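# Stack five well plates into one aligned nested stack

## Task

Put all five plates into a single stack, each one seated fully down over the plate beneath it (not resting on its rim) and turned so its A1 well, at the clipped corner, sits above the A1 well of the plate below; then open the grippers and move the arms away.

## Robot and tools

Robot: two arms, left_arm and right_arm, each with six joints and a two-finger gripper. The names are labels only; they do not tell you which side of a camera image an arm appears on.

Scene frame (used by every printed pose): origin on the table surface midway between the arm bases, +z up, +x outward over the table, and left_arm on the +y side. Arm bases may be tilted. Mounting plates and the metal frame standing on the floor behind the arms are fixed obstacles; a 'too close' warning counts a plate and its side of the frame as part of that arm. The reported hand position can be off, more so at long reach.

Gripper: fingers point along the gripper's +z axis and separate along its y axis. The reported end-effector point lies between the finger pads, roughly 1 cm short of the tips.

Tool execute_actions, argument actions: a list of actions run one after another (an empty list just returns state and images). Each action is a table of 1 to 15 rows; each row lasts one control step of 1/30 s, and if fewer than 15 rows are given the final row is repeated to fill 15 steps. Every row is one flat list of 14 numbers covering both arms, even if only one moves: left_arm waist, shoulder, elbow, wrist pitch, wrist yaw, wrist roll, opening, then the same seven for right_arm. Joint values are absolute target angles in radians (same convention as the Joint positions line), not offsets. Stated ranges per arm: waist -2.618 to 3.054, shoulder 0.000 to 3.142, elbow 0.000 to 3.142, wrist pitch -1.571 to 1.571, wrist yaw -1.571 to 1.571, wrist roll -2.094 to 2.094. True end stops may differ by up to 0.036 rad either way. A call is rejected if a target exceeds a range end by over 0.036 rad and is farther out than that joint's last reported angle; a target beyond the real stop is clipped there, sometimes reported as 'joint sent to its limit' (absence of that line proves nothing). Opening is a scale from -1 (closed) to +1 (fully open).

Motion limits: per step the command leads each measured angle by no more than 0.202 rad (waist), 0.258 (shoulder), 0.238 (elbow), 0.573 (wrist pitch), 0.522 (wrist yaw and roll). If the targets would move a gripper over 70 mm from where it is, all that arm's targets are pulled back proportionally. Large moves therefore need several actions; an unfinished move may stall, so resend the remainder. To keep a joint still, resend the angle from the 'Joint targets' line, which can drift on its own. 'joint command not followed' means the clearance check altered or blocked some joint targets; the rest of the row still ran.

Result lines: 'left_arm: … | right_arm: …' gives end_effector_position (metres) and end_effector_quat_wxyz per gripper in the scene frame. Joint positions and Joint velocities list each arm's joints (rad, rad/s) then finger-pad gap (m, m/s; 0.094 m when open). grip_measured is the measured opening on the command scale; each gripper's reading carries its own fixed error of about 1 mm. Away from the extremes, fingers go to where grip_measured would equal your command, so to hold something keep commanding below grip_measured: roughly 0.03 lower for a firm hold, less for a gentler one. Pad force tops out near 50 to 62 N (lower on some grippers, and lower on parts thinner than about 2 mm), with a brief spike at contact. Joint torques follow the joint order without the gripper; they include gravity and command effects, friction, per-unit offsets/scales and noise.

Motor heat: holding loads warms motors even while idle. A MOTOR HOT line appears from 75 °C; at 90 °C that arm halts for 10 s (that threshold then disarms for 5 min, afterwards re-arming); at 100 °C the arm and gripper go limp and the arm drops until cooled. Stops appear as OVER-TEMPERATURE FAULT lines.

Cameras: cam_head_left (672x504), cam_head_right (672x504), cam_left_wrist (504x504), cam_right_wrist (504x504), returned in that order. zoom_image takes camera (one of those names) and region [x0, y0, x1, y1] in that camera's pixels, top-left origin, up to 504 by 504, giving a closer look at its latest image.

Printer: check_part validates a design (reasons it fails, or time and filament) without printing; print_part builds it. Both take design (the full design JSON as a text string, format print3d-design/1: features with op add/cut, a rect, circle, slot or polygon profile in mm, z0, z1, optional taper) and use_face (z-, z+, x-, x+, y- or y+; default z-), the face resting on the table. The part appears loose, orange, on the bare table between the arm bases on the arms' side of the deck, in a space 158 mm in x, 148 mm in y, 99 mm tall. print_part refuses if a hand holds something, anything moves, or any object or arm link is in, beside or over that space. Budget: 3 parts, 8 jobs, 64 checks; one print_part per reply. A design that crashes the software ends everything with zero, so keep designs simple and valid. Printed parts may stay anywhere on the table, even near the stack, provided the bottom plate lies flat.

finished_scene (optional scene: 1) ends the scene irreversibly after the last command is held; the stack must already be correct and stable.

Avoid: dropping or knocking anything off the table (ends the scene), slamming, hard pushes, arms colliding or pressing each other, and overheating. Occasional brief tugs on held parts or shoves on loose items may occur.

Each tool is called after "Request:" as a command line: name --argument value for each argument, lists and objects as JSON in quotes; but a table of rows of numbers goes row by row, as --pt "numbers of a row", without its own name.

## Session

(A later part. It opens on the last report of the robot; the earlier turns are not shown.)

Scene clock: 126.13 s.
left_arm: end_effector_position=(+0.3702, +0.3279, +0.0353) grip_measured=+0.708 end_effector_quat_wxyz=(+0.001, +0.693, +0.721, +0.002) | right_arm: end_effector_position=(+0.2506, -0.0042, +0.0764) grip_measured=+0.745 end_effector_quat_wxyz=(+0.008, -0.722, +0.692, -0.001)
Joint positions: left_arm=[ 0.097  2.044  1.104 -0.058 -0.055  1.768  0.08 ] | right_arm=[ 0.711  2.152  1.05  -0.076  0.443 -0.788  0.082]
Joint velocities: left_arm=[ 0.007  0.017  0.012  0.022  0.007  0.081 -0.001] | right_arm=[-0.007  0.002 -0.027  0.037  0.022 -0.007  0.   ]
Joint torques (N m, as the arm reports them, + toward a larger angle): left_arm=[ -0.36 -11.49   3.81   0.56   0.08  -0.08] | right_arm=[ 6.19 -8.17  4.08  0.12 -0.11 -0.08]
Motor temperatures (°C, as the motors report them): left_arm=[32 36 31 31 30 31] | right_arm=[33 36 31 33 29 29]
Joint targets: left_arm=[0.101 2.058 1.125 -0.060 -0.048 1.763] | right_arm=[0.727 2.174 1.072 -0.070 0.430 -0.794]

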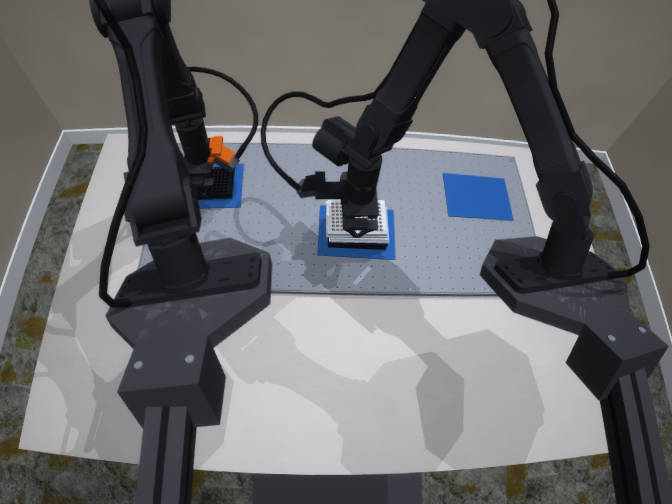

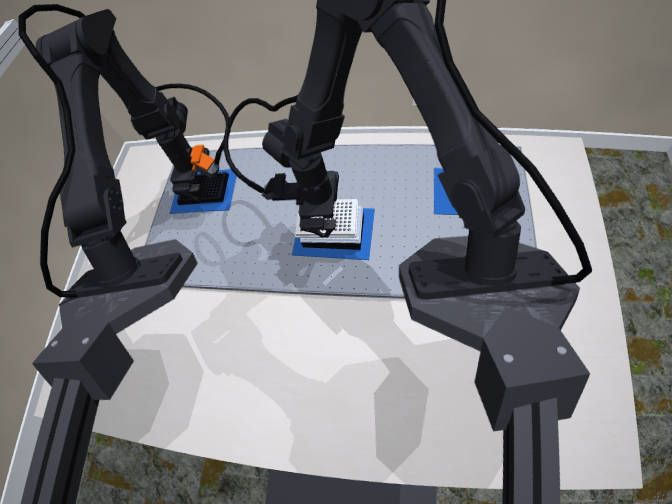

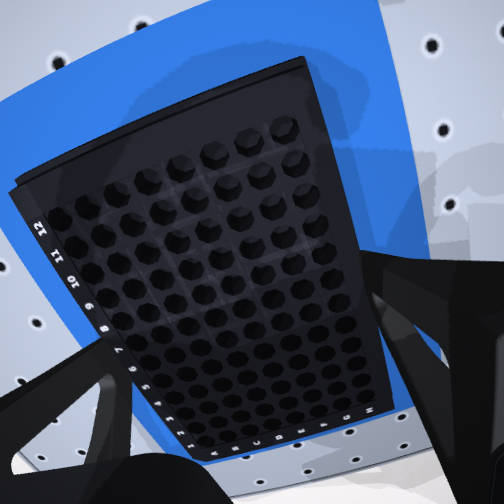

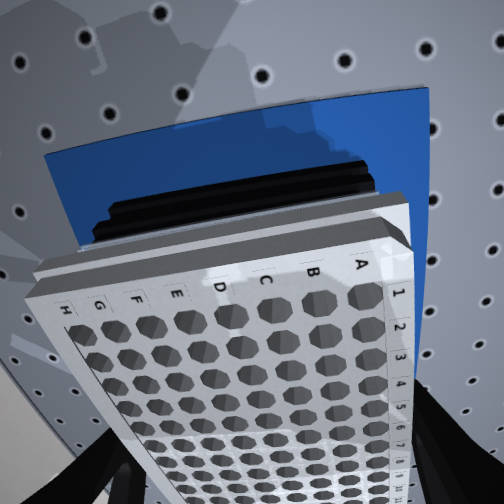

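Request:
execute_actions --actions '[[[0.099,2.04,1.10,-0.066,-0.052,1.763,0.67,0.712,2.165,1.068,-0.082,0.428,-0.797,0.69],[0.098,2.022,1.083,-0.075,-0.055,1.763,0.67,0.702,2.165,1.068,-0.090,0.419,-0.801,0.69],[0.097,2.003,1.074,-0.087,-0.056,1.763,0.67,0.696,2.165,1.068,-0.095,0.419,-0.805,0.69],[0.096,1.981,1.065,-0.101,-0.057,1.763,0.67,0.693,2.165,1.068,-0.097,0.424,-0.808,0.69],[0.096,1.956,1.054,-0.117,-0.058,1.763,0.67,0.692,2.165,1.068,-0.097,0.430,-0.810,0.69],[0.095,1.930,1.043,-0.133,-0.058,1.763,0.67,0.693,2.165,1.068,-0.097,0.430,-0.810,0.69],[0.094,1.902,1.031,-0.151,-0.059,1.763,0.67,0.695,2.172,1.068,-0.097,0.430,-0.810,0.69],[0.093,1.873,1.019,-0.169,-0.059,1.763,0.67,0.697,2.190,1.068,-0.097,0.430,-0.810,0.69],[0.092,1.845,1.007,-0.187,-0.060,1.763,0.67,0.698,2.200,1.068,-0.097,0.430,-0.810,0.69],[0.092,1.819,0.996,-0.203,-0.060,1.763,0.67,0.698,2.200,1.068,-0.097,0.430,-0.810,0.69],[0.091,1.795,0.986,-0.219,-0.060,1.763,0.67,0.698,2.172,1.068,-0.097,0.430,-0.810,0.69],[0.091,1.775,0.977,-0.231,-0.060,1.763,0.67,0.698,2.170,1.068,-0.097,0.430,-0.810,0.69],[0.090,1.759,0.971,-0.241,-0.060,1.763,0.67,0.698,2.170,1.068,-0.097,0.430,-0.810,0.69],[0.090,1.749,0.967,-0.248,-0.060,1.763,0.67,0.698,2.170,1.068,-0.097,0.430,-0.810,0.69],[0.090,1.745,0.965,-0.250,-0.060,1.763,0.67,0.698,2.170,1.068,-0.097,0.430,-0.810,0.69]]]'

Request:
execute_actions --actions '[]'

Scene clock: 128.37 s.
left_arm: end_effector_position=(+0.3771, +0.3339, +0.1103) grip_measured=+0.708 end_effector_quat_wxyz=(+0.015, +0.692, +0.721, +0.022) | right_arm: end_effector_position=(+0.2482, -0.0124, +0.0693) grip_measured=+0.745 end_effector_quat_wxyz=(-0.005, -0.724, +0.689, -0.001)
Joint positions: left_arm=[ 0.097  1.765  1.002 -0.186 -0.055  1.768  0.08 ] | right_arm=[ 0.693  2.168  1.05  -0.082  0.436 -0.802  0.082]
Joint velocities: left_arm=[-0.012 -0.398 -0.061 -0.286 -0.066 -0.037 -0.   ] | right_arm=[-0.017  0.007  0.017 -0.022 -0.007 -0.022 -0.   ]
Joint torques (N m, as the arm reports them, + toward a larger angle): left_arm=[ -1.17 -11.45   0.49   0.35  -0.06  -0.07] | right_arm=[ 5.16 -9.78  3.56 -0.14 -0.07 -0.1 ]
Motor temperatures (°C, as the motors report them): left_arm=[32 36 31 31 30 31] | right_arm=[33 36 31 33 29 29]
Joint targets: left_arm=[0.090 1.745 0.965 -0.250 -0.060 1.763] | right_arm=[0.698 2.170 1.068 -0.097 0.430 -0.810]

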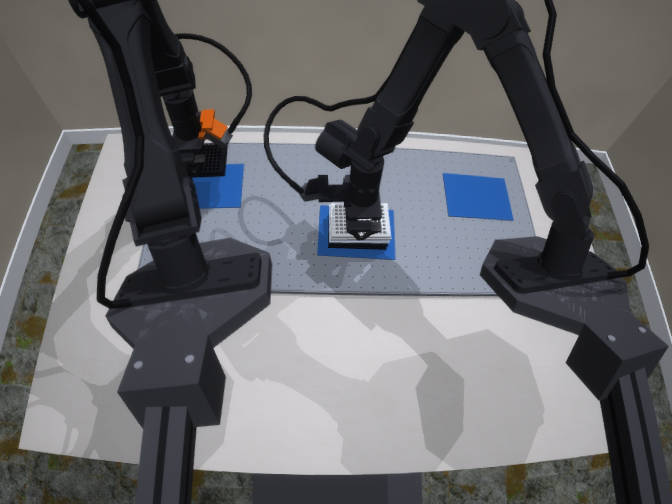

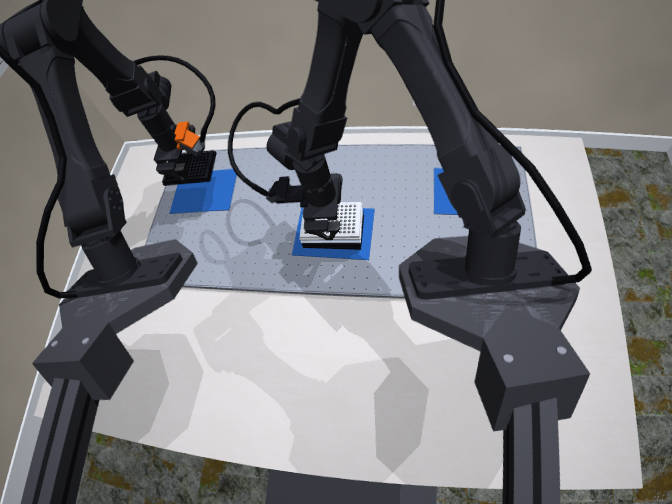

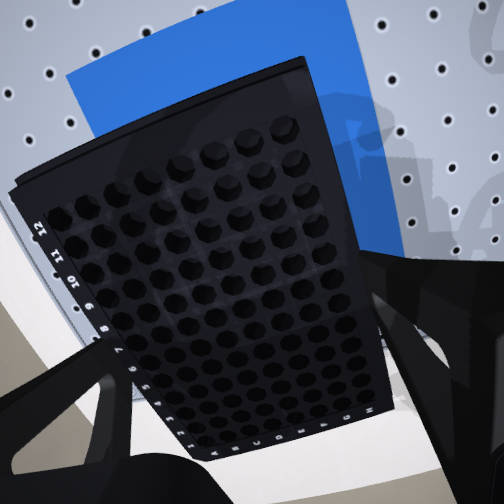

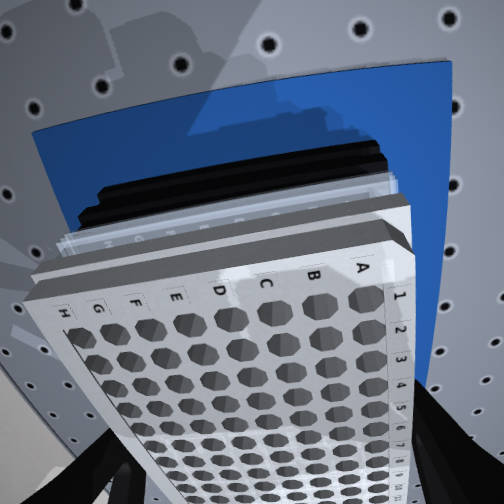

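Scene clock: 128.37 s.
left_arm: end_effector_position=(+0.3771, +0.3339, +0.1103) grip_measured=+0.708 end_effector_quat_wxyz=(+0.015, +0.692, +0.721, +0.022) | right_arm: end_effector_position=(+0.2482, -0.0124, +0.0693) grip_measured=+0.745 end_effector_quat_wxyz=(-0.005, -0.724, +0.689, -0.001)
Joint positions: left_arm=[ 0.097  1.765  1.002 -0.186 -0.055  1.768  0.08 ] | right_arm=[ 0.693  2.168  1.05  -0.082  0.436 -0.802  0.082]
Joint velocities: left_arm=[-0.012 -0.398 -0.061 -0.286 -0.066 -0.037 -0.   ] | right_arm=[-0.017  0.007  0.017 -0.022 -0.007 -0.022 -0.   ]
Joint torques (N m, as the arm reports them, + toward a larger angle): left_arm=[ -1.17 -11.45   0.49   0.35  -0.06  -0.07] | right_arm=[ 5.16 -9.78  3.56 -0.14 -0.07 -0.1 ]
Motor temperatures (°C, as the motors report them): left_arm=[32 36 31 31 30 31] | right_arm=[33 36 31 33 29 29]
Joint targets: left_arm=[0.090 1.745 0.965 -0.250 -0.060 1.763] | right_arm=[0.698 2.170 1.068 -0.097 0.430 -0.810]

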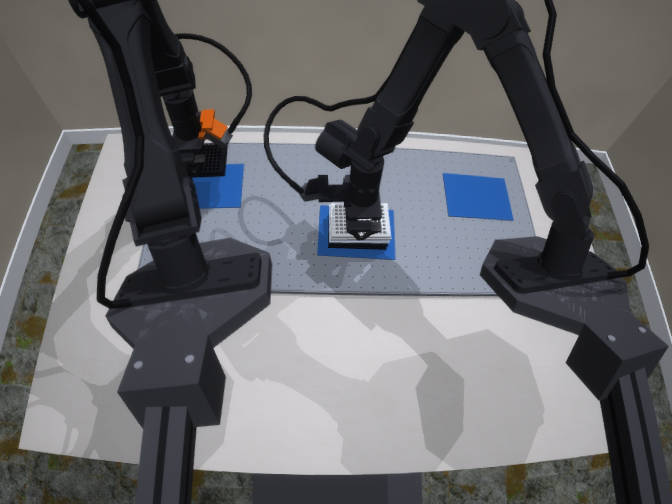

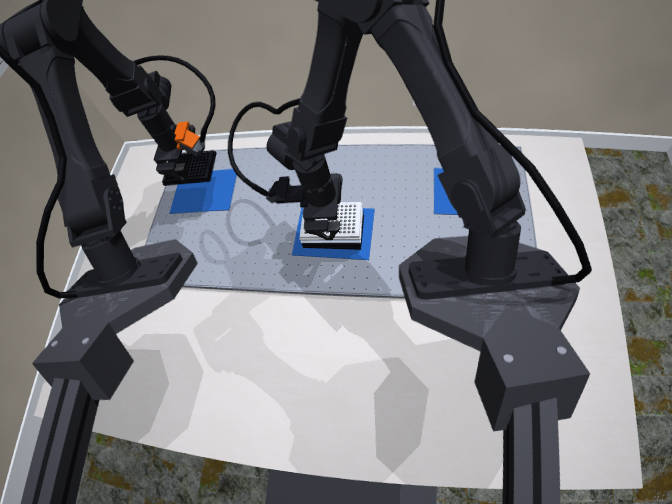

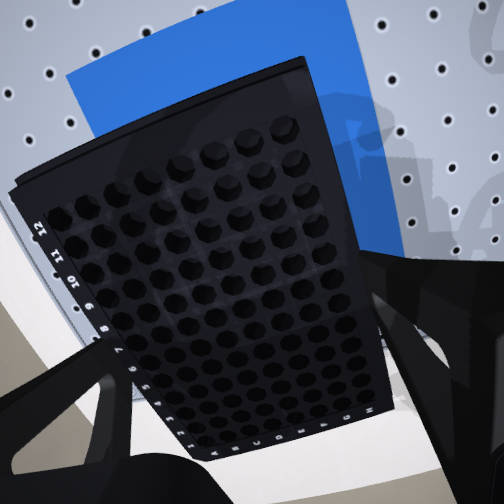

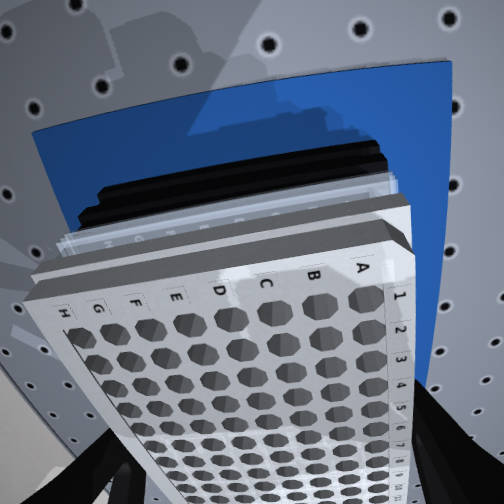

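Request:
execute_actions --actions '[]'

Request:
zoom_image --camera "cam_right_wrist" --region '[350, 150, 430, 230]'

Request:
zoom_image --camera "cam_right_wrist" --region '[20, 210, 100, 290]'

Scene clock: 129.87 s.
left_arm: end_effector_position=(+0.3645, +0.3310, +0.1129) grip_measured=+0.708 end_effector_quat_wxyz=(+0.003, +0.693, +0.721, +0.005) | right_arm: end_effector_position=(+0.2482, -0.0124, +0.0693) grip_measured=+0.745 end_effector_quat_wxyz=(-0.005, -0.725, +0.689, -0.001)
Joint positions: left_arm=[ 0.097  1.75   0.989 -0.229 -0.055  1.768  0.08 ] | right_arm=[ 0.693  2.168  1.05  -0.082  0.436 -0.803  0.082]
Joint velocities: left_arm=[ 0.017  0.002  0.002  0.022 -0.007 -0.051 -0.   ] | right_arm=[-0.017 -0.007 -0.007 -0.022  0.007 -0.022  0.   ]
Joint torques (N m, as the arm reports them, + toward a larger angle): left_arm=[ -1.18 -12.12   1.16   0.35  -0.05  -0.08] | right_arm=[ 5.18 -9.85  3.52 -0.15 -0.04 -0.1 ]
Motor temperatures (°C, as the motors report them): left_arm=[32 36 31 31 30 31] | right_arm=[33 36 31 33 29 29]
Joint targets: left_arm=[0.090 1.745 0.965 -0.250 -0.060 1.763] | right_arm=[0.698 2.170 1.068 -0.097 0.430 -0.810]

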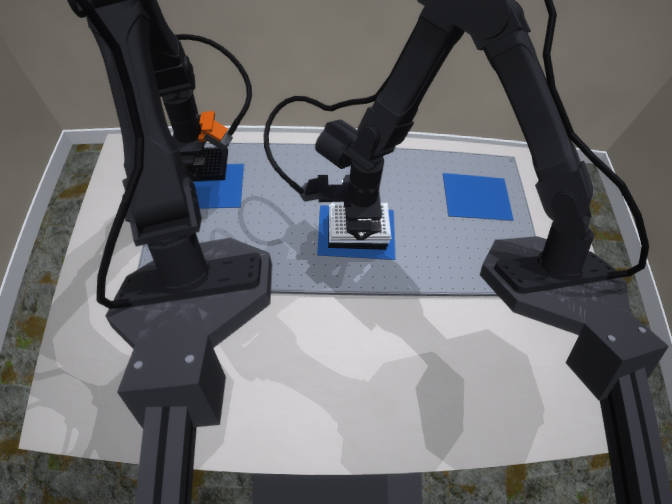

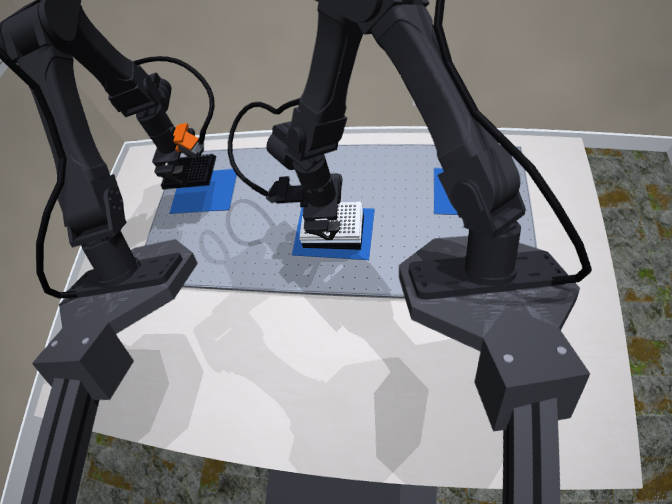

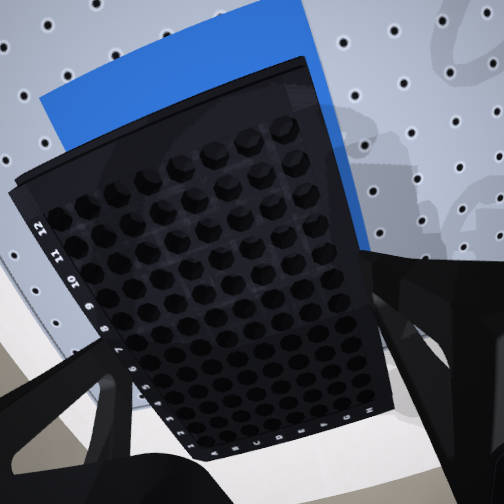

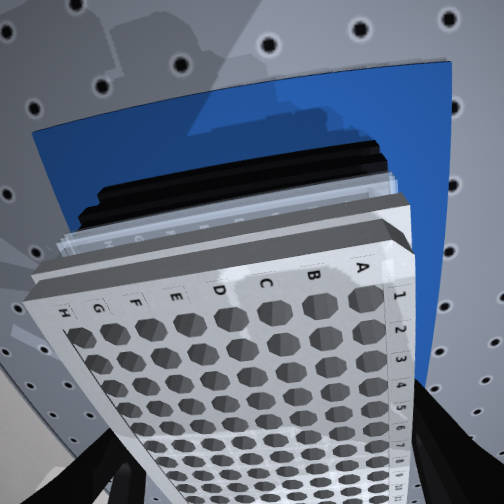

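Region (350, 150, 430, 230) of cam_right_wrist's 504x504 image, scaled by 6.300, with more detail than that image has.

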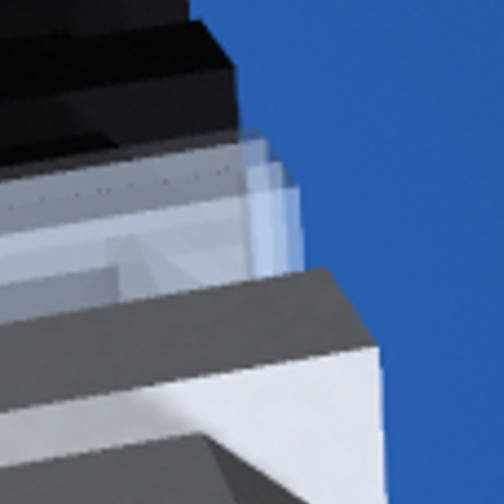

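Region (20, 210, 100, 290) of cam_right_wrist's 504x504 image, scaled by 6.300, with more detail than that image has.

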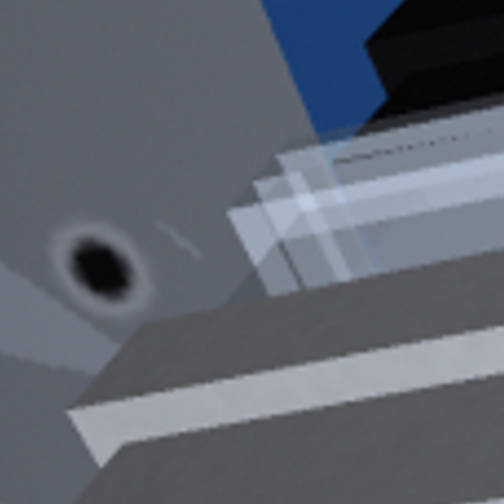

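Request:
execute_actions --actions '[[[0.090,1.745,0.965,-0.250,-0.060,1.763,0.67,0.698,2.170,1.062,-0.090,0.432,-0.822,0.69],[0.090,1.745,0.965,-0.250,-0.060,1.763,0.67,0.698,2.170,1.062,-0.090,0.432,-0.824,0.69],[0.090,1.745,0.965,-0.250,-0.060,1.763,0.67,0.698,2.170,1.062,-0.090,0.432,-0.818,0.70],[0.090,1.745,0.965,-0.250,-0.060,1.763,0.67,0.698,2.170,1.062,-0.090,0.432,-0.818,0.715],[0.090,1.745,0.965,-0.250,-0.060,1.763,0.67,0.698,2.170,1.062,-0.090,0.432,-0.818,0.725],[0.090,1.745,0.965,-0.250,-0.060,1.763,0.67,0.698,2.170,1.062,-0.090,0.432,-0.818,0.735],[0.090,1.745,0.965,-0.250,-0.060,1.763,0.67,0.698,2.170,1.062,-0.090,0.432,-0.818,0.745],[0.090,1.745,0.965,-0.250,-0.060,1.763,0.67,0.698,2.170,1.062,-0.090,0.432,-0.818,0.755],[0.090,1.745,0.965,-0.250,-0.060,1.763,0.67,0.698,2.170,1.062,-0.090,0.432,-0.818,0.765],[0.090,1.745,0.965,-0.250,-0.060,1.763,0.67,0.698,2.170,1.062,-0.090,0.432,-0.818,0.78],[0.090,1.745,0.965,-0.250,-0.060,1.763,0.67,0.698,2.170,1.062,-0.090,0.432,-0.818,0.795],[0.090,1.745,0.965,-0.250,-0.060,1.763,0.67,0.698,2.170,1.062,-0.090,0.432,-0.818,0.81]]]'

Request:
zoom_image --camera "cam_right_wrist" --region '[350, 150, 430, 230]'

Request:
zoom_image --camera "cam_right_wrist" --region '[20, 210, 100, 290]'

Scene clock: 131.17 s.
left_arm: end_effector_position=(+0.3645, +0.3310, +0.1129) grip_measured=+0.708 end_effector_quat_wxyz=(+0.003, +0.693, +0.721, +0.005) | right_arm: end_effector_position=(+0.2482, -0.0124, +0.0693) grip_measured=+0.811 end_effector_quat_wxyz=(-0.005, -0.727, +0.687, -0.001)
Joint positions: left_arm=[ 0.097  1.75   0.989 -0.229 -0.055  1.768  0.08 ] | right_arm=[ 0.693  2.168  1.05  -0.082  0.436 -0.809  0.085]
Joint velocities: left_arm=[-0.007  0.002 -0.002  0.007  0.007 -0.037 -0.   ] | right_arm=[ 0.007 -0.002  0.007  0.007  0.11  -0.037 -0.   ]
Joint torques (N m, as the arm reports them, + toward a larger angle): left_arm=[ -1.18 -12.16   1.13   0.37  -0.06  -0.08] | right_arm=[ 5.13 -9.88  3.1  -0.05 -0.03 -0.1 ]
Motor temperatures (°C, as the motors report them): left_arm=[32 36 31 31 30 31] | right_arm=[33 36 31 33 29 29]
Joint targets: left_arm=[0.090 1.745 0.965 -0.250 -0.060 1.763] | right_arm=[0.698 2.170 1.062 -0.090 0.432 -0.818]

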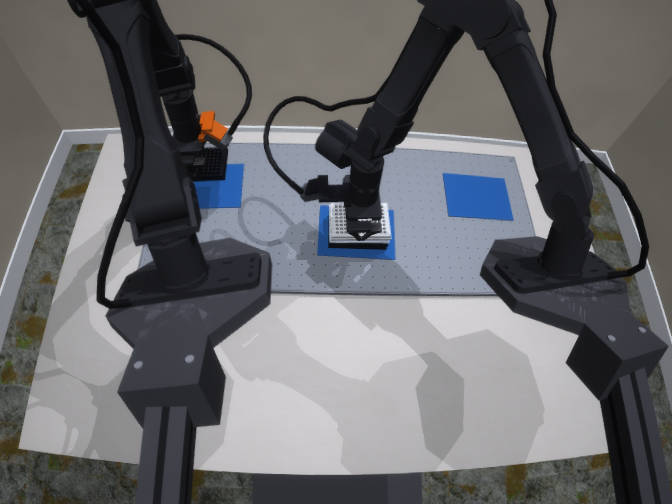

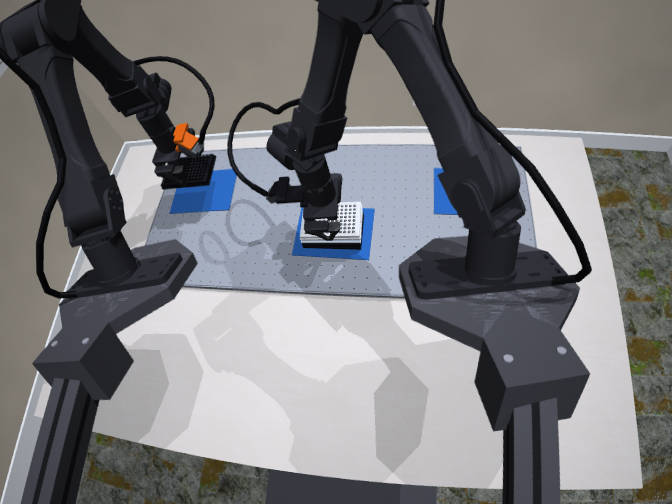

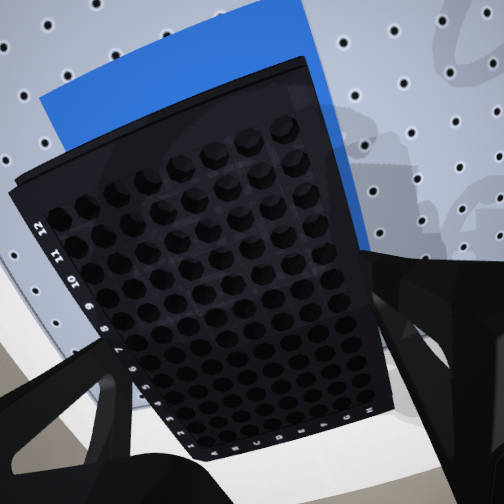

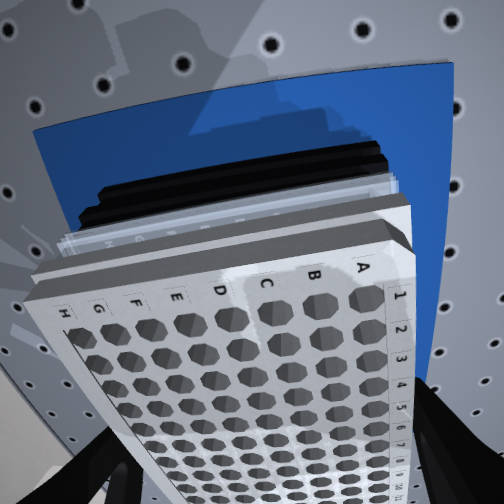

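Region (350, 150, 430, 230) of cam_right_wrist's 504x504 image, scaled by 6.300, with more detail than that image has.

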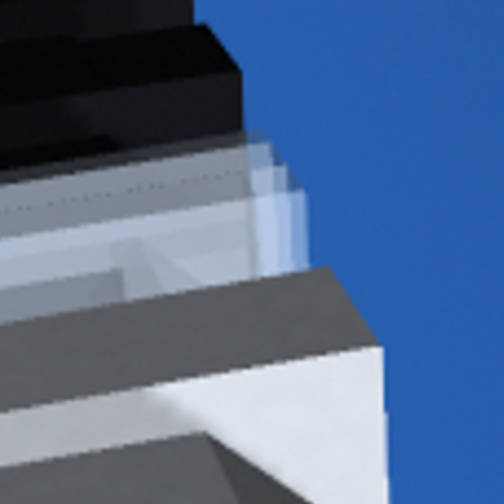

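Region (20, 210, 100, 290) of cam_right_wrist's 504x504 image, scaled by 6.300, with more detail than that image has.

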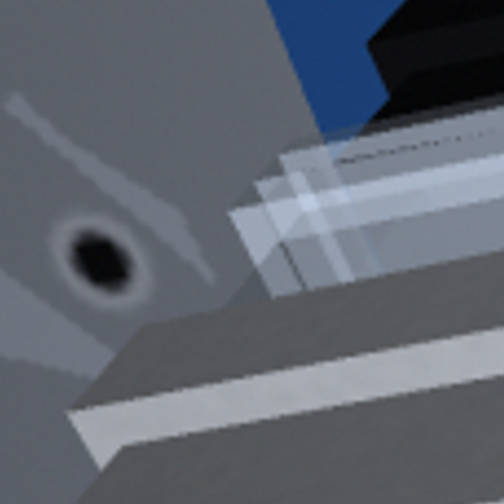

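Request:
zoom_image --camera "cam_head_right" --region '[290, 215, 375, 260]'

Request:
zoom_image --camera "cam_head_left" --region '[315, 215, 400, 260]'

Region (290, 215, 375, 260) of cam_head_right's 672x504 image, scaled by 5.929, with more detail than that image has; it fills the top 267 rows of this view, and the rest is white.

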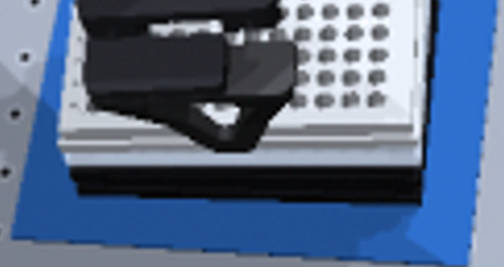

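Region (315, 215, 400, 260) of cam_head_left's 672x504 image, scaled by 5.929, with more detail than that image has; it fills the top 267 rows of this view, and the rest is white.

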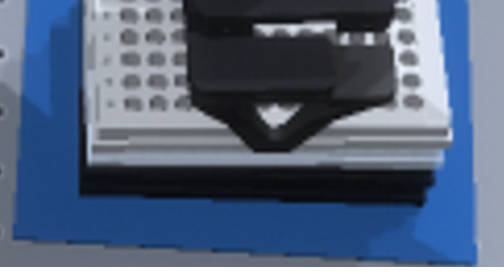

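Request:
execute_actions --actions '[[[0.090,1.745,0.965,-0.250,-0.060,1.763,0.67,0.698,2.165,1.055,-0.090,0.432,-0.815,0.86],[0.090,1.745,0.965,-0.250,-0.060,1.763,0.67,0.702,2.155,1.045,-0.092,0.434,-0.812,0.91],[0.090,1.745,0.965,-0.250,-0.060,1.763,0.67,0.706,2.145,1.036,-0.098,0.436,-0.81,0.95],[0.090,1.745,0.965,-0.250,-0.060,1.763,0.67,0.710,2.134,1.029,-0.108,0.436,-0.81,0.95],[0.090,1.745,0.965,-0.250,-0.060,1.763,0.67,0.714,2.123,1.023,-0.119,0.436,-0.81,0.95],[0.090,1.745,0.965,-0.250,-0.060,1.763,0.67,0.717,2.112,1.018,-0.130,0.436,-0.81,0.95],[0.090,1.745,0.965,-0.250,-0.060,1.763,0.67,0.719,2.101,1.013,-0.140,0.436,-0.81,0.95],[0.090,1.745,0.965,-0.250,-0.060,1.763,0.67,0.720,2.092,1.009,-0.149,0.436,-0.81,0.95],[0.090,1.746,0.969,-0.247,-0.060,1.763,0.67,0.720,2.085,1.005,-0.157,0.436,-0.81,0.95],[0.090,1.747,0.973,-0.244,-0.060,1.763,0.67,0.720,2.080,1.003,-0.160,0.436,-0.81,0.95],[0.090,1.748,0.977,-0.241,-0.059,1.763,0.67,0.717,2.078,1.002,-0.160,0.434,-0.812,0.95],[0.090,1.749,0.981,-0.238,-0.059,1.763,0.67,0.707,2.074,1.001,-0.161,0.430,-0.816,0.95],[0.090,1.750,0.985,-0.235,-0.058,1.763,0.67,0.691,2.067,0.999,-0.162,0.422,-0.824,0.95],[0.086,1.751,0.986,-0.236,-0.060,1.760,0.67,0.670,2.058,0.995,-0.163,0.412,-0.834,0.95],[0.076,1.753,0.987,-0.238,-0.064,1.750,0.67,0.644,2.046,0.991,-0.165,0.400,-0.846,0.95]],[[0.060,1.757,0.990,-0.241,-0.071,1.735,0.67,0.614,2.033,0.987,-0.167,0.385,-0.861,0.95],[0.038,1.761,0.993,-0.246,-0.081,1.715,0.67,0.579,2.018,0.981,-0.169,0.369,-0.878,0.95],[0.011,1.768,0.998,-0.252,-0.093,1.689,0.67,0.541,2.001,0.975,-0.170,0.351,-0.896,0.95],[-0.021,1.775,1.003,-0.258,-0.107,1.659,0.67,0.500,1.984,0.969,-0.172,0.331,-0.916,0.95],[-0.057,1.784,1.008,-0.266,-0.124,1.626,0.67,0.456,1.966,0.962,-0.173,0.310,-0.937,0.95],[-0.097,1.794,1.015,-0.273,-0.141,1.588,0.67,0.409,1.948,0.955,-0.173,0.288,-0.959,0.95],[-0.140,1.805,1.022,-0.280,-0.161,1.548,0.67,0.361,1.930,0.947,-0.173,0.265,-0.982,0.95],[-0.186,1.819,1.029,-0.287,-0.181,1.504,0.67,0.311,1.912,0.940,-0.172,0.241,-1.006,0.95],[-0.235,1.834,1.037,-0.293,-0.203,1.459,0.67,0.261,1.896,0.932,-0.169,0.217,-1.031,0.95],[-0.285,1.852,1.045,-0.297,-0.225,1.412,0.67,0.210,1.880,0.924,-0.165,0.193,-1.055,0.95],[-0.337,1.872,1.053,-0.300,-0.248,1.364,0.67,0.159,1.866,0.916,-0.160,0.169,-1.079,0.95],[-0.390,1.894,1.062,-0.301,-0.272,1.314,0.67,0.109,1.853,0.908,-0.154,0.145,-1.104,0.95],[-0.443,1.919,1.070,-0.299,-0.296,1.265,0.67,0.059,1.841,0.901,-0.146,0.121,-1.128,0.95],[-0.496,1.946,1.078,-0.295,-0.319,1.215,0.67,0.011,1.830,0.893,-0.138,0.098,-1.151,0.95],[-0.549,1.975,1.087,-0.290,-0.343,1.165,0.67,-0.036,1.821,0.886,-0.130,0.076,-1.173,0.95]],[[-0.601,2.005,1.095,-0.282,-0.366,1.117,0.67,-0.080,1.813,0.879,-0.121,0.055,-1.194,0.95],[-0.651,2.037,1.103,-0.272,-0.388,1.070,0.67,-0.121,1.806,0.873,-0.112,0.035,-1.214,0.95],[-0.700,2.068,1.111,-0.262,-0.410,1.025,0.67,-0.159,1.800,0.867,-0.103,0.017,-1.232,0.95],[-0.746,2.100,1.118,-0.251,-0.430,0.981,0.67,-0.194,1.795,0.861,-0.095,0.001,-1.249,0.95],[-0.789,2.130,1.125,-0.239,-0.450,0.941,0.67,-0.224,1.791,0.857,-0.088,-0.014,-1.264,0.95],[-0.829,2.159,1.132,-0.228,-0.467,0.903,0.67,-0.250,1.787,0.853,-0.082,-0.026,-1.276,0.95],[-0.865,2.185,1.137,-0.217,-0.484,0.870,0.67,-0.271,1.784,0.849,-0.077,-0.036,-1.286,0.95],[-0.897,2.209,1.142,-0.208,-0.498,0.840,0.67,-0.287,1.782,0.847,-0.073,-0.044,-1.294,0.95],[-0.924,2.229,1.147,-0.199,-0.510,0.814,0.67,-0.297,1.780,0.846,-0.071,-0.048,-1.298,0.95],[-0.946,2.246,1.150,-0.192,-0.520,0.794,0.67,-0.300,1.780,0.845,-0.070,-0.050,-1.300,0.95],[-0.962,2.258,1.153,-0.187,-0.527,0.779,0.67,-0.300,1.780,0.845,-0.070,-0.050,-1.300,0.95],[-0.972,2.265,1.154,-0.184,-0.531,0.769,0.67,-0.300,1.780,0.845,-0.070,-0.050,-1.300,0.95],[-0.976,2.268,1.155,-0.183,-0.533,0.766,0.67,-0.300,1.780,0.845,-0.070,-0.050,-1.300,0.95]]]'

Scene clock: 136.03 s.
left_arm: end_effector_position=(+0.2345, -0.0320, +0.0981) grip_measured=+0.708 end_effector_quat_wxyz=(-0.004, +0.727, +0.686, -0.019) | right_arm: end_effector_position=(+0.3583, -0.3250, +0.0856) grip_measured=+0.948 end_effector_quat_wxyz=(-0.027, -0.564, +0.825, -0.008)
Joint positions: left_arm=[-0.983  2.258  1.122 -0.206 -0.485  0.829  0.08 ] | right_arm=[-0.301  1.806  0.865 -0.094 -0.009 -1.28   0.092]
Joint velocities: left_arm=[-0.046  0.037  0.007 -0.007 -0.095 -0.359 -0.   ] | right_arm=[ 0.007 -0.002  0.002  0.022 -0.081 -0.11   0.001]
Joint torques (N m, as the arm reports them, + toward a larger angle): left_arm=[ -5.53 -10.54   5.01   0.76  -0.24  -0.1 ] | right_arm=[ -0.37 -12.05   0.67   0.17  -0.23  -0.08]
Motor temperatures (°C, as the motors report them): left_arm=[32 36 31 31 30 31] | right_arm=[33 36 31 33 29 29]
Joint targets: left_arm=[-0.976 2.268 1.155 -0.183 -0.533 0.766] | right_arm=[-0.300 1.780 0.845 -0.070 -0.050 -1.300]

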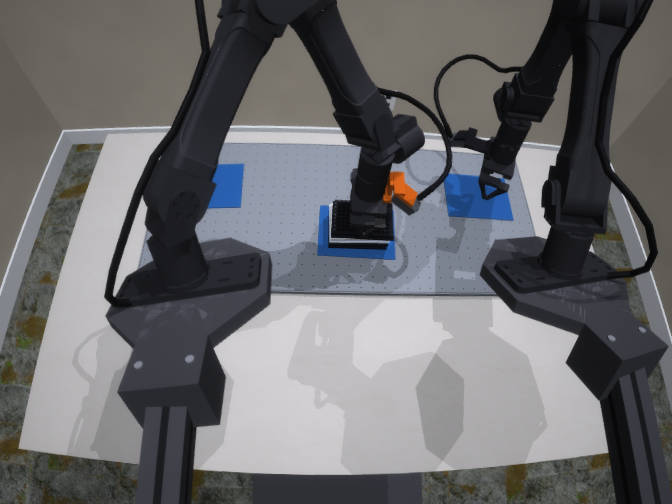

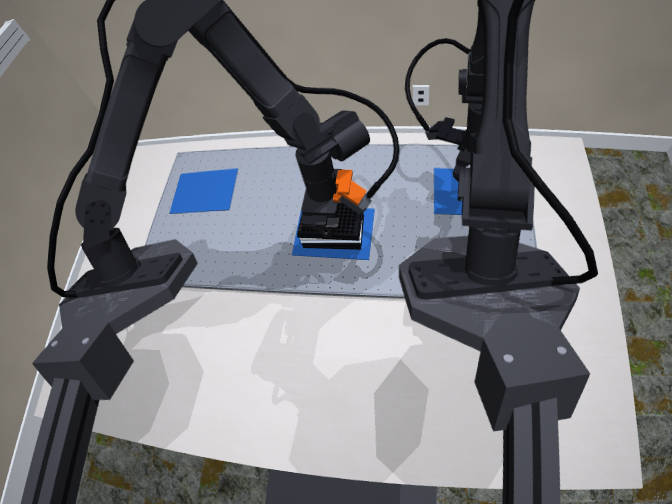

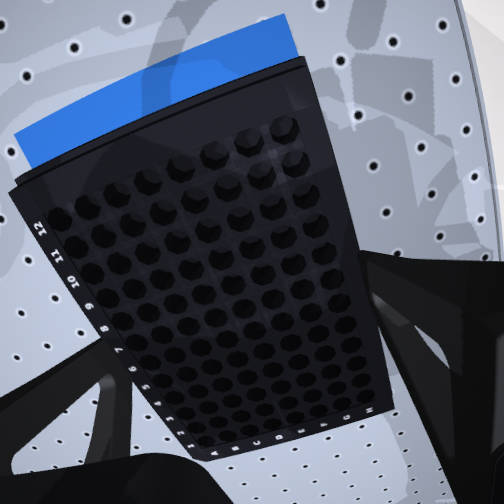

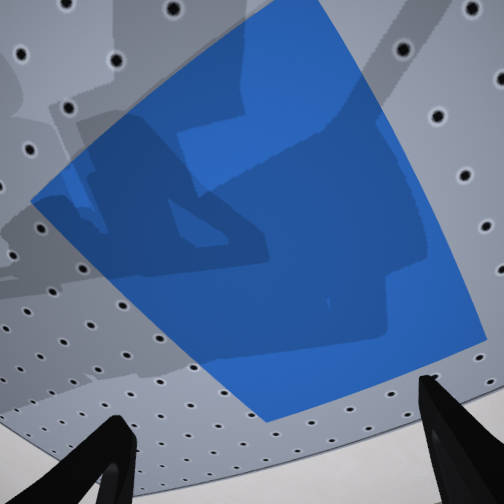

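Request:
execute_actions --actions '[]'

Scene clock: 136.10 s.
left_arm: end_effector_position=(+0.2368, -0.0303, +0.0977) grip_measured=+0.708 end_effector_quat_wxyz=(-0.003, +0.720, +0.694, -0.012) | right_arm: end_effector_position=(+0.3590, -0.3238, +0.0855) grip_measured=+0.948 end_effector_quat_wxyz=(-0.024, -0.566, +0.824, -0.005)
Joint positions: left_arm=[-0.981  2.258  1.122 -0.203 -0.499  0.809  0.08 ] | right_arm=[-0.301  1.806  0.865 -0.092 -0.016 -1.285  0.092]
Joint velocities: left_arm=[ 0.066 -0.007 -0.002  0.125 -0.227 -0.183 -0.   ] | right_arm=[-0.007 -0.007 -0.012  0.022 -0.051 -0.051  0.001]
Joint torques (N m, as the arm reports them, + toward a larger angle): left_arm=[ -6.05 -10.25   5.07   0.55  -0.02  -0.08] | right_arm=[ -0.44 -12.03   0.76   0.17  -0.18  -0.05]
Motor temperatures (°C, as the motors report them): left_arm=[32 36 31 31 30 31] | right_arm=[33 36 31 33 29 29]
Joint targets: left_arm=[-0.976 2.268 1.155 -0.183 -0.533 0.766] | right_arm=[-0.300 1.780 0.845 -0.070 -0.050 -1.300]

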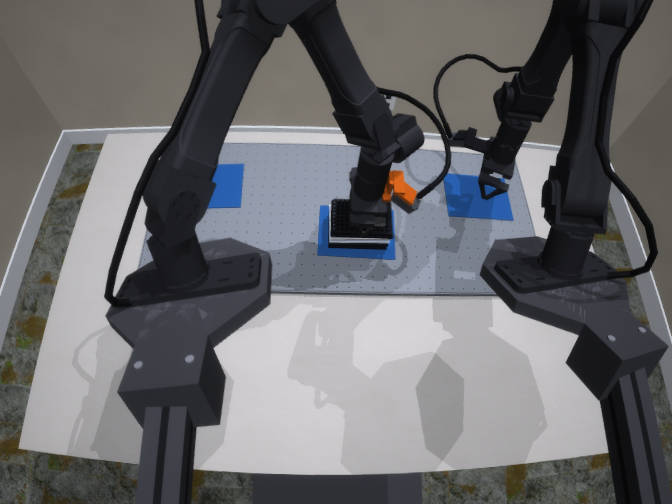

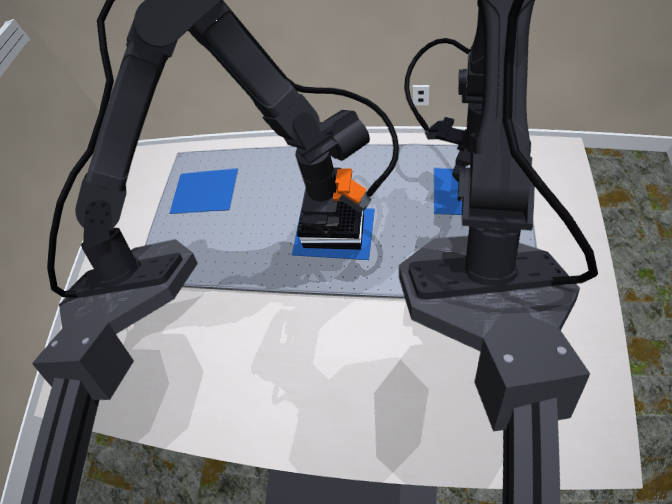

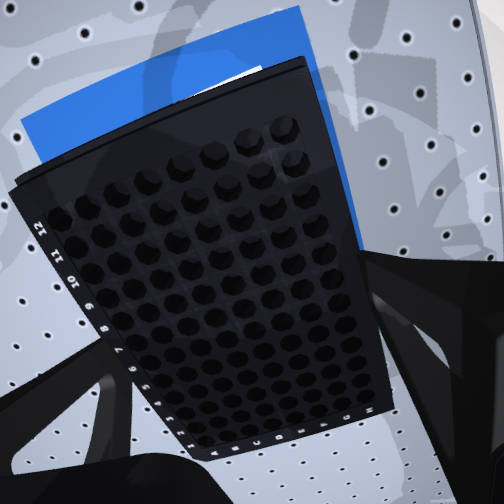

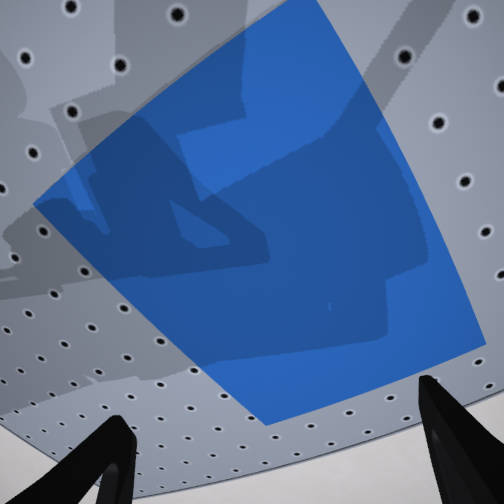

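Still settling; refresh once more.

Request:
execute_actions --actions '[]'

Scene clock: 136.20 s.
left_arm: end_effector_position=(+0.2405, -0.0288, +0.0970) grip_measured=+0.708 end_effector_quat_wxyz=(-0.001, +0.711, +0.703, -0.005) | right_arm: end_effector_position=(+0.3594, -0.3228, +0.0855) grip_measured=+0.948 end_effector_quat_wxyz=(-0.021, -0.568, +0.823, -0.004)
Joint positions: left_arm=[-0.978  2.258  1.122 -0.196 -0.513  0.791  0.08 ] | right_arm=[-0.301  1.806  0.865 -0.09  -0.022 -1.289  0.092]
Joint velocities: left_arm=[-0.002  0.007 -0.007  0.081 -0.139 -0.11  -0.001] | right_arm=[-0.017 -0.002 -0.002  0.037 -0.066 -0.037 -0.   ]
Joint torques (N m, as the arm reports them, + toward a larger angle): left_arm=[ -6.15 -10.21   5.18   0.61  -0.04  -0.09] | right_arm=[ -0.49 -12.     0.71   0.2   -0.23  -0.08]
Motor temperatures (°C, as the motors report them): left_arm=[32 36 31 31 30 31] | right_arm=[33 36 31 33 29 29]
Joint targets: left_arm=[-0.976 2.268 1.155 -0.183 -0.533 0.766] | right_arm=[-0.300 1.780 0.845 -0.070 -0.050 -1.300]

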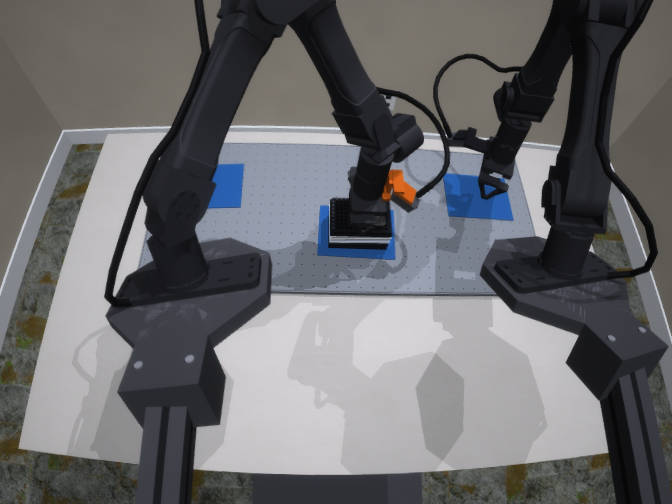

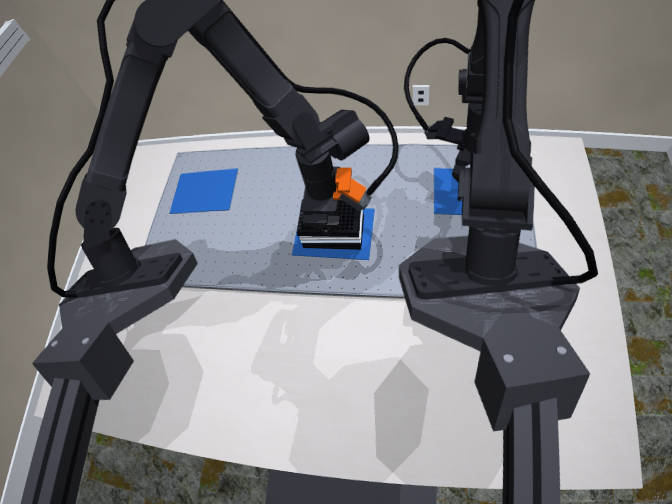

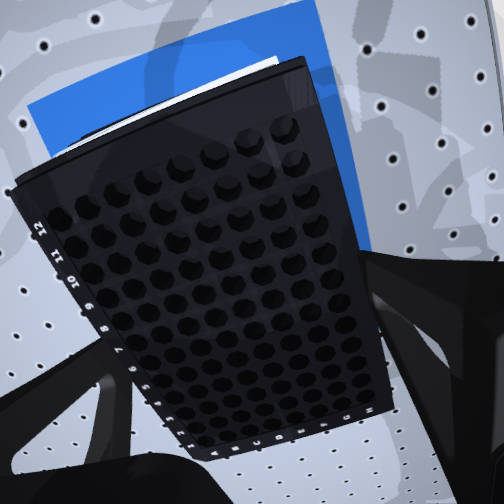

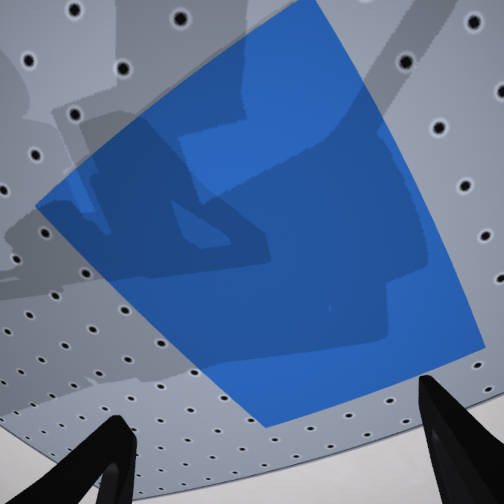

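Request:
execute_actions --actions '[]'

Request:
zoom_image --camera "cam_left_wrist" --region '[250, 25, 330, 105]'

Request:
zoom_image --camera "cam_left_wrist" --region '[5, 115, 95, 205]'

Scene clock: 136.33 s.
left_arm: end_effector_position=(+0.2420, -0.0284, +0.0970) grip_measured=+0.708 end_effector_quat_wxyz=(+0.001, +0.707, +0.707, -0.001) | right_arm: end_effector_position=(+0.3597, -0.3223, +0.0855) grip_measured=+0.948 end_effector_quat_wxyz=(-0.020, -0.569, +0.822, -0.003)
Joint positions: left_arm=[-0.978  2.258  1.122 -0.192 -0.521  0.78   0.08 ] | right_arm=[-0.301  1.806  0.865 -0.089 -0.025 -1.292  0.092]
Joint velocities: left_arm=[-0.012 -0.012 -0.012 -0.051 -0.022 -0.081  0.   ] | right_arm=[-0.002  0.002 -0.002 -0.007 -0.095 -0.022  0.   ]
Joint torques (N m, as the arm reports them, + toward a larger angle): left_arm=[ -6.07 -10.27   5.09   0.61  -0.06  -0.08] | right_arm=[ -0.43 -11.98   0.79   0.18  -0.19  -0.11]
Motor temperatures (°C, as the motors report them): left_arm=[32 36 31 31 30 31] | right_arm=[33 36 31 33 29 29]
Joint targets: left_arm=[-0.976 2.268 1.155 -0.183 -0.533 0.766] | right_arm=[-0.300 1.780 0.845 -0.070 -0.050 -1.300]

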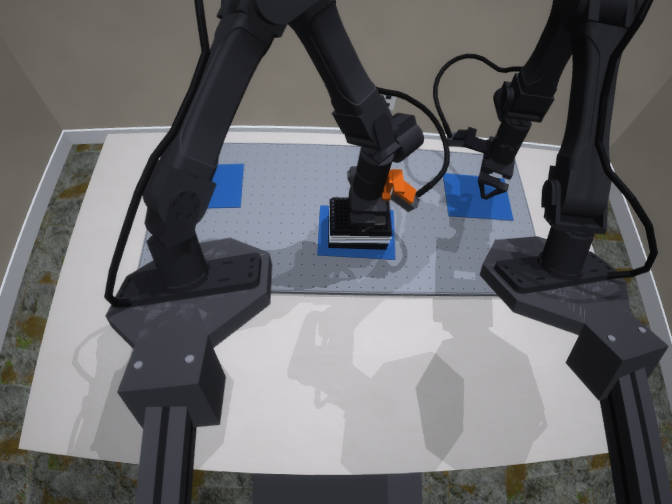

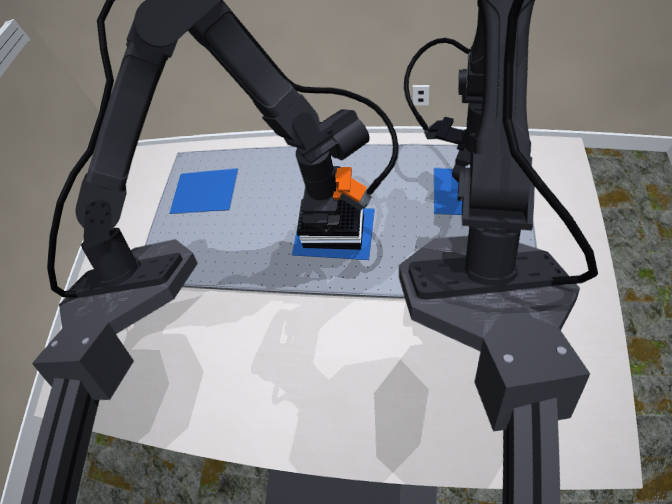

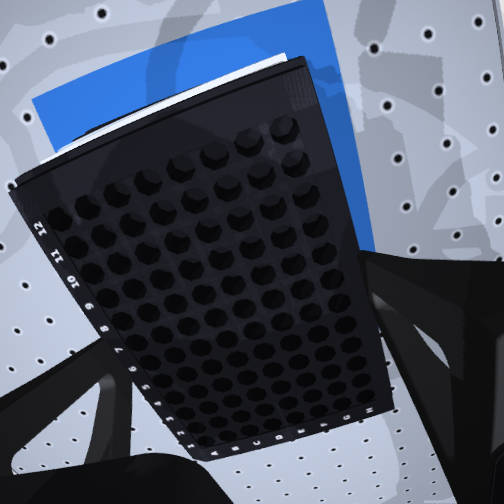

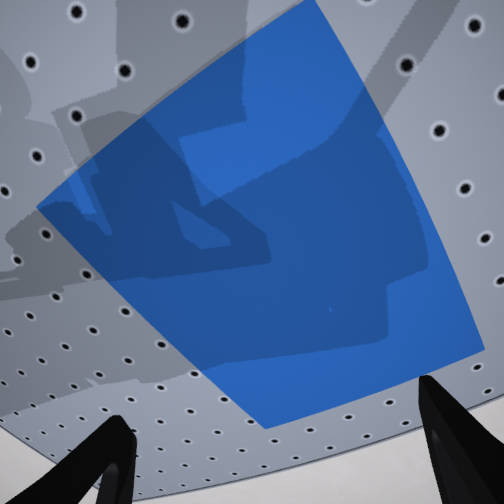

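Region (250, 25, 330, 105) of cam_left_wrist's 504x504 image, scaled by 6.300, with more detail than that image has.

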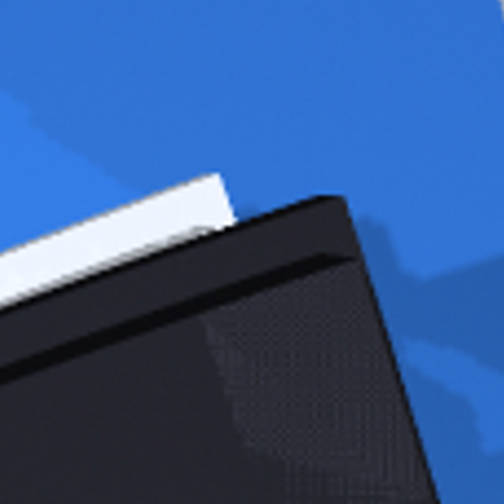

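Region (5, 115, 95, 205) of cam_left_wrist's 504x504 image, scaled by 5.600, with more detail than that image has.

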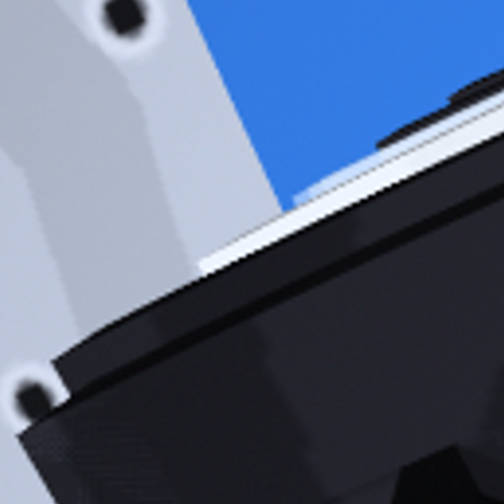

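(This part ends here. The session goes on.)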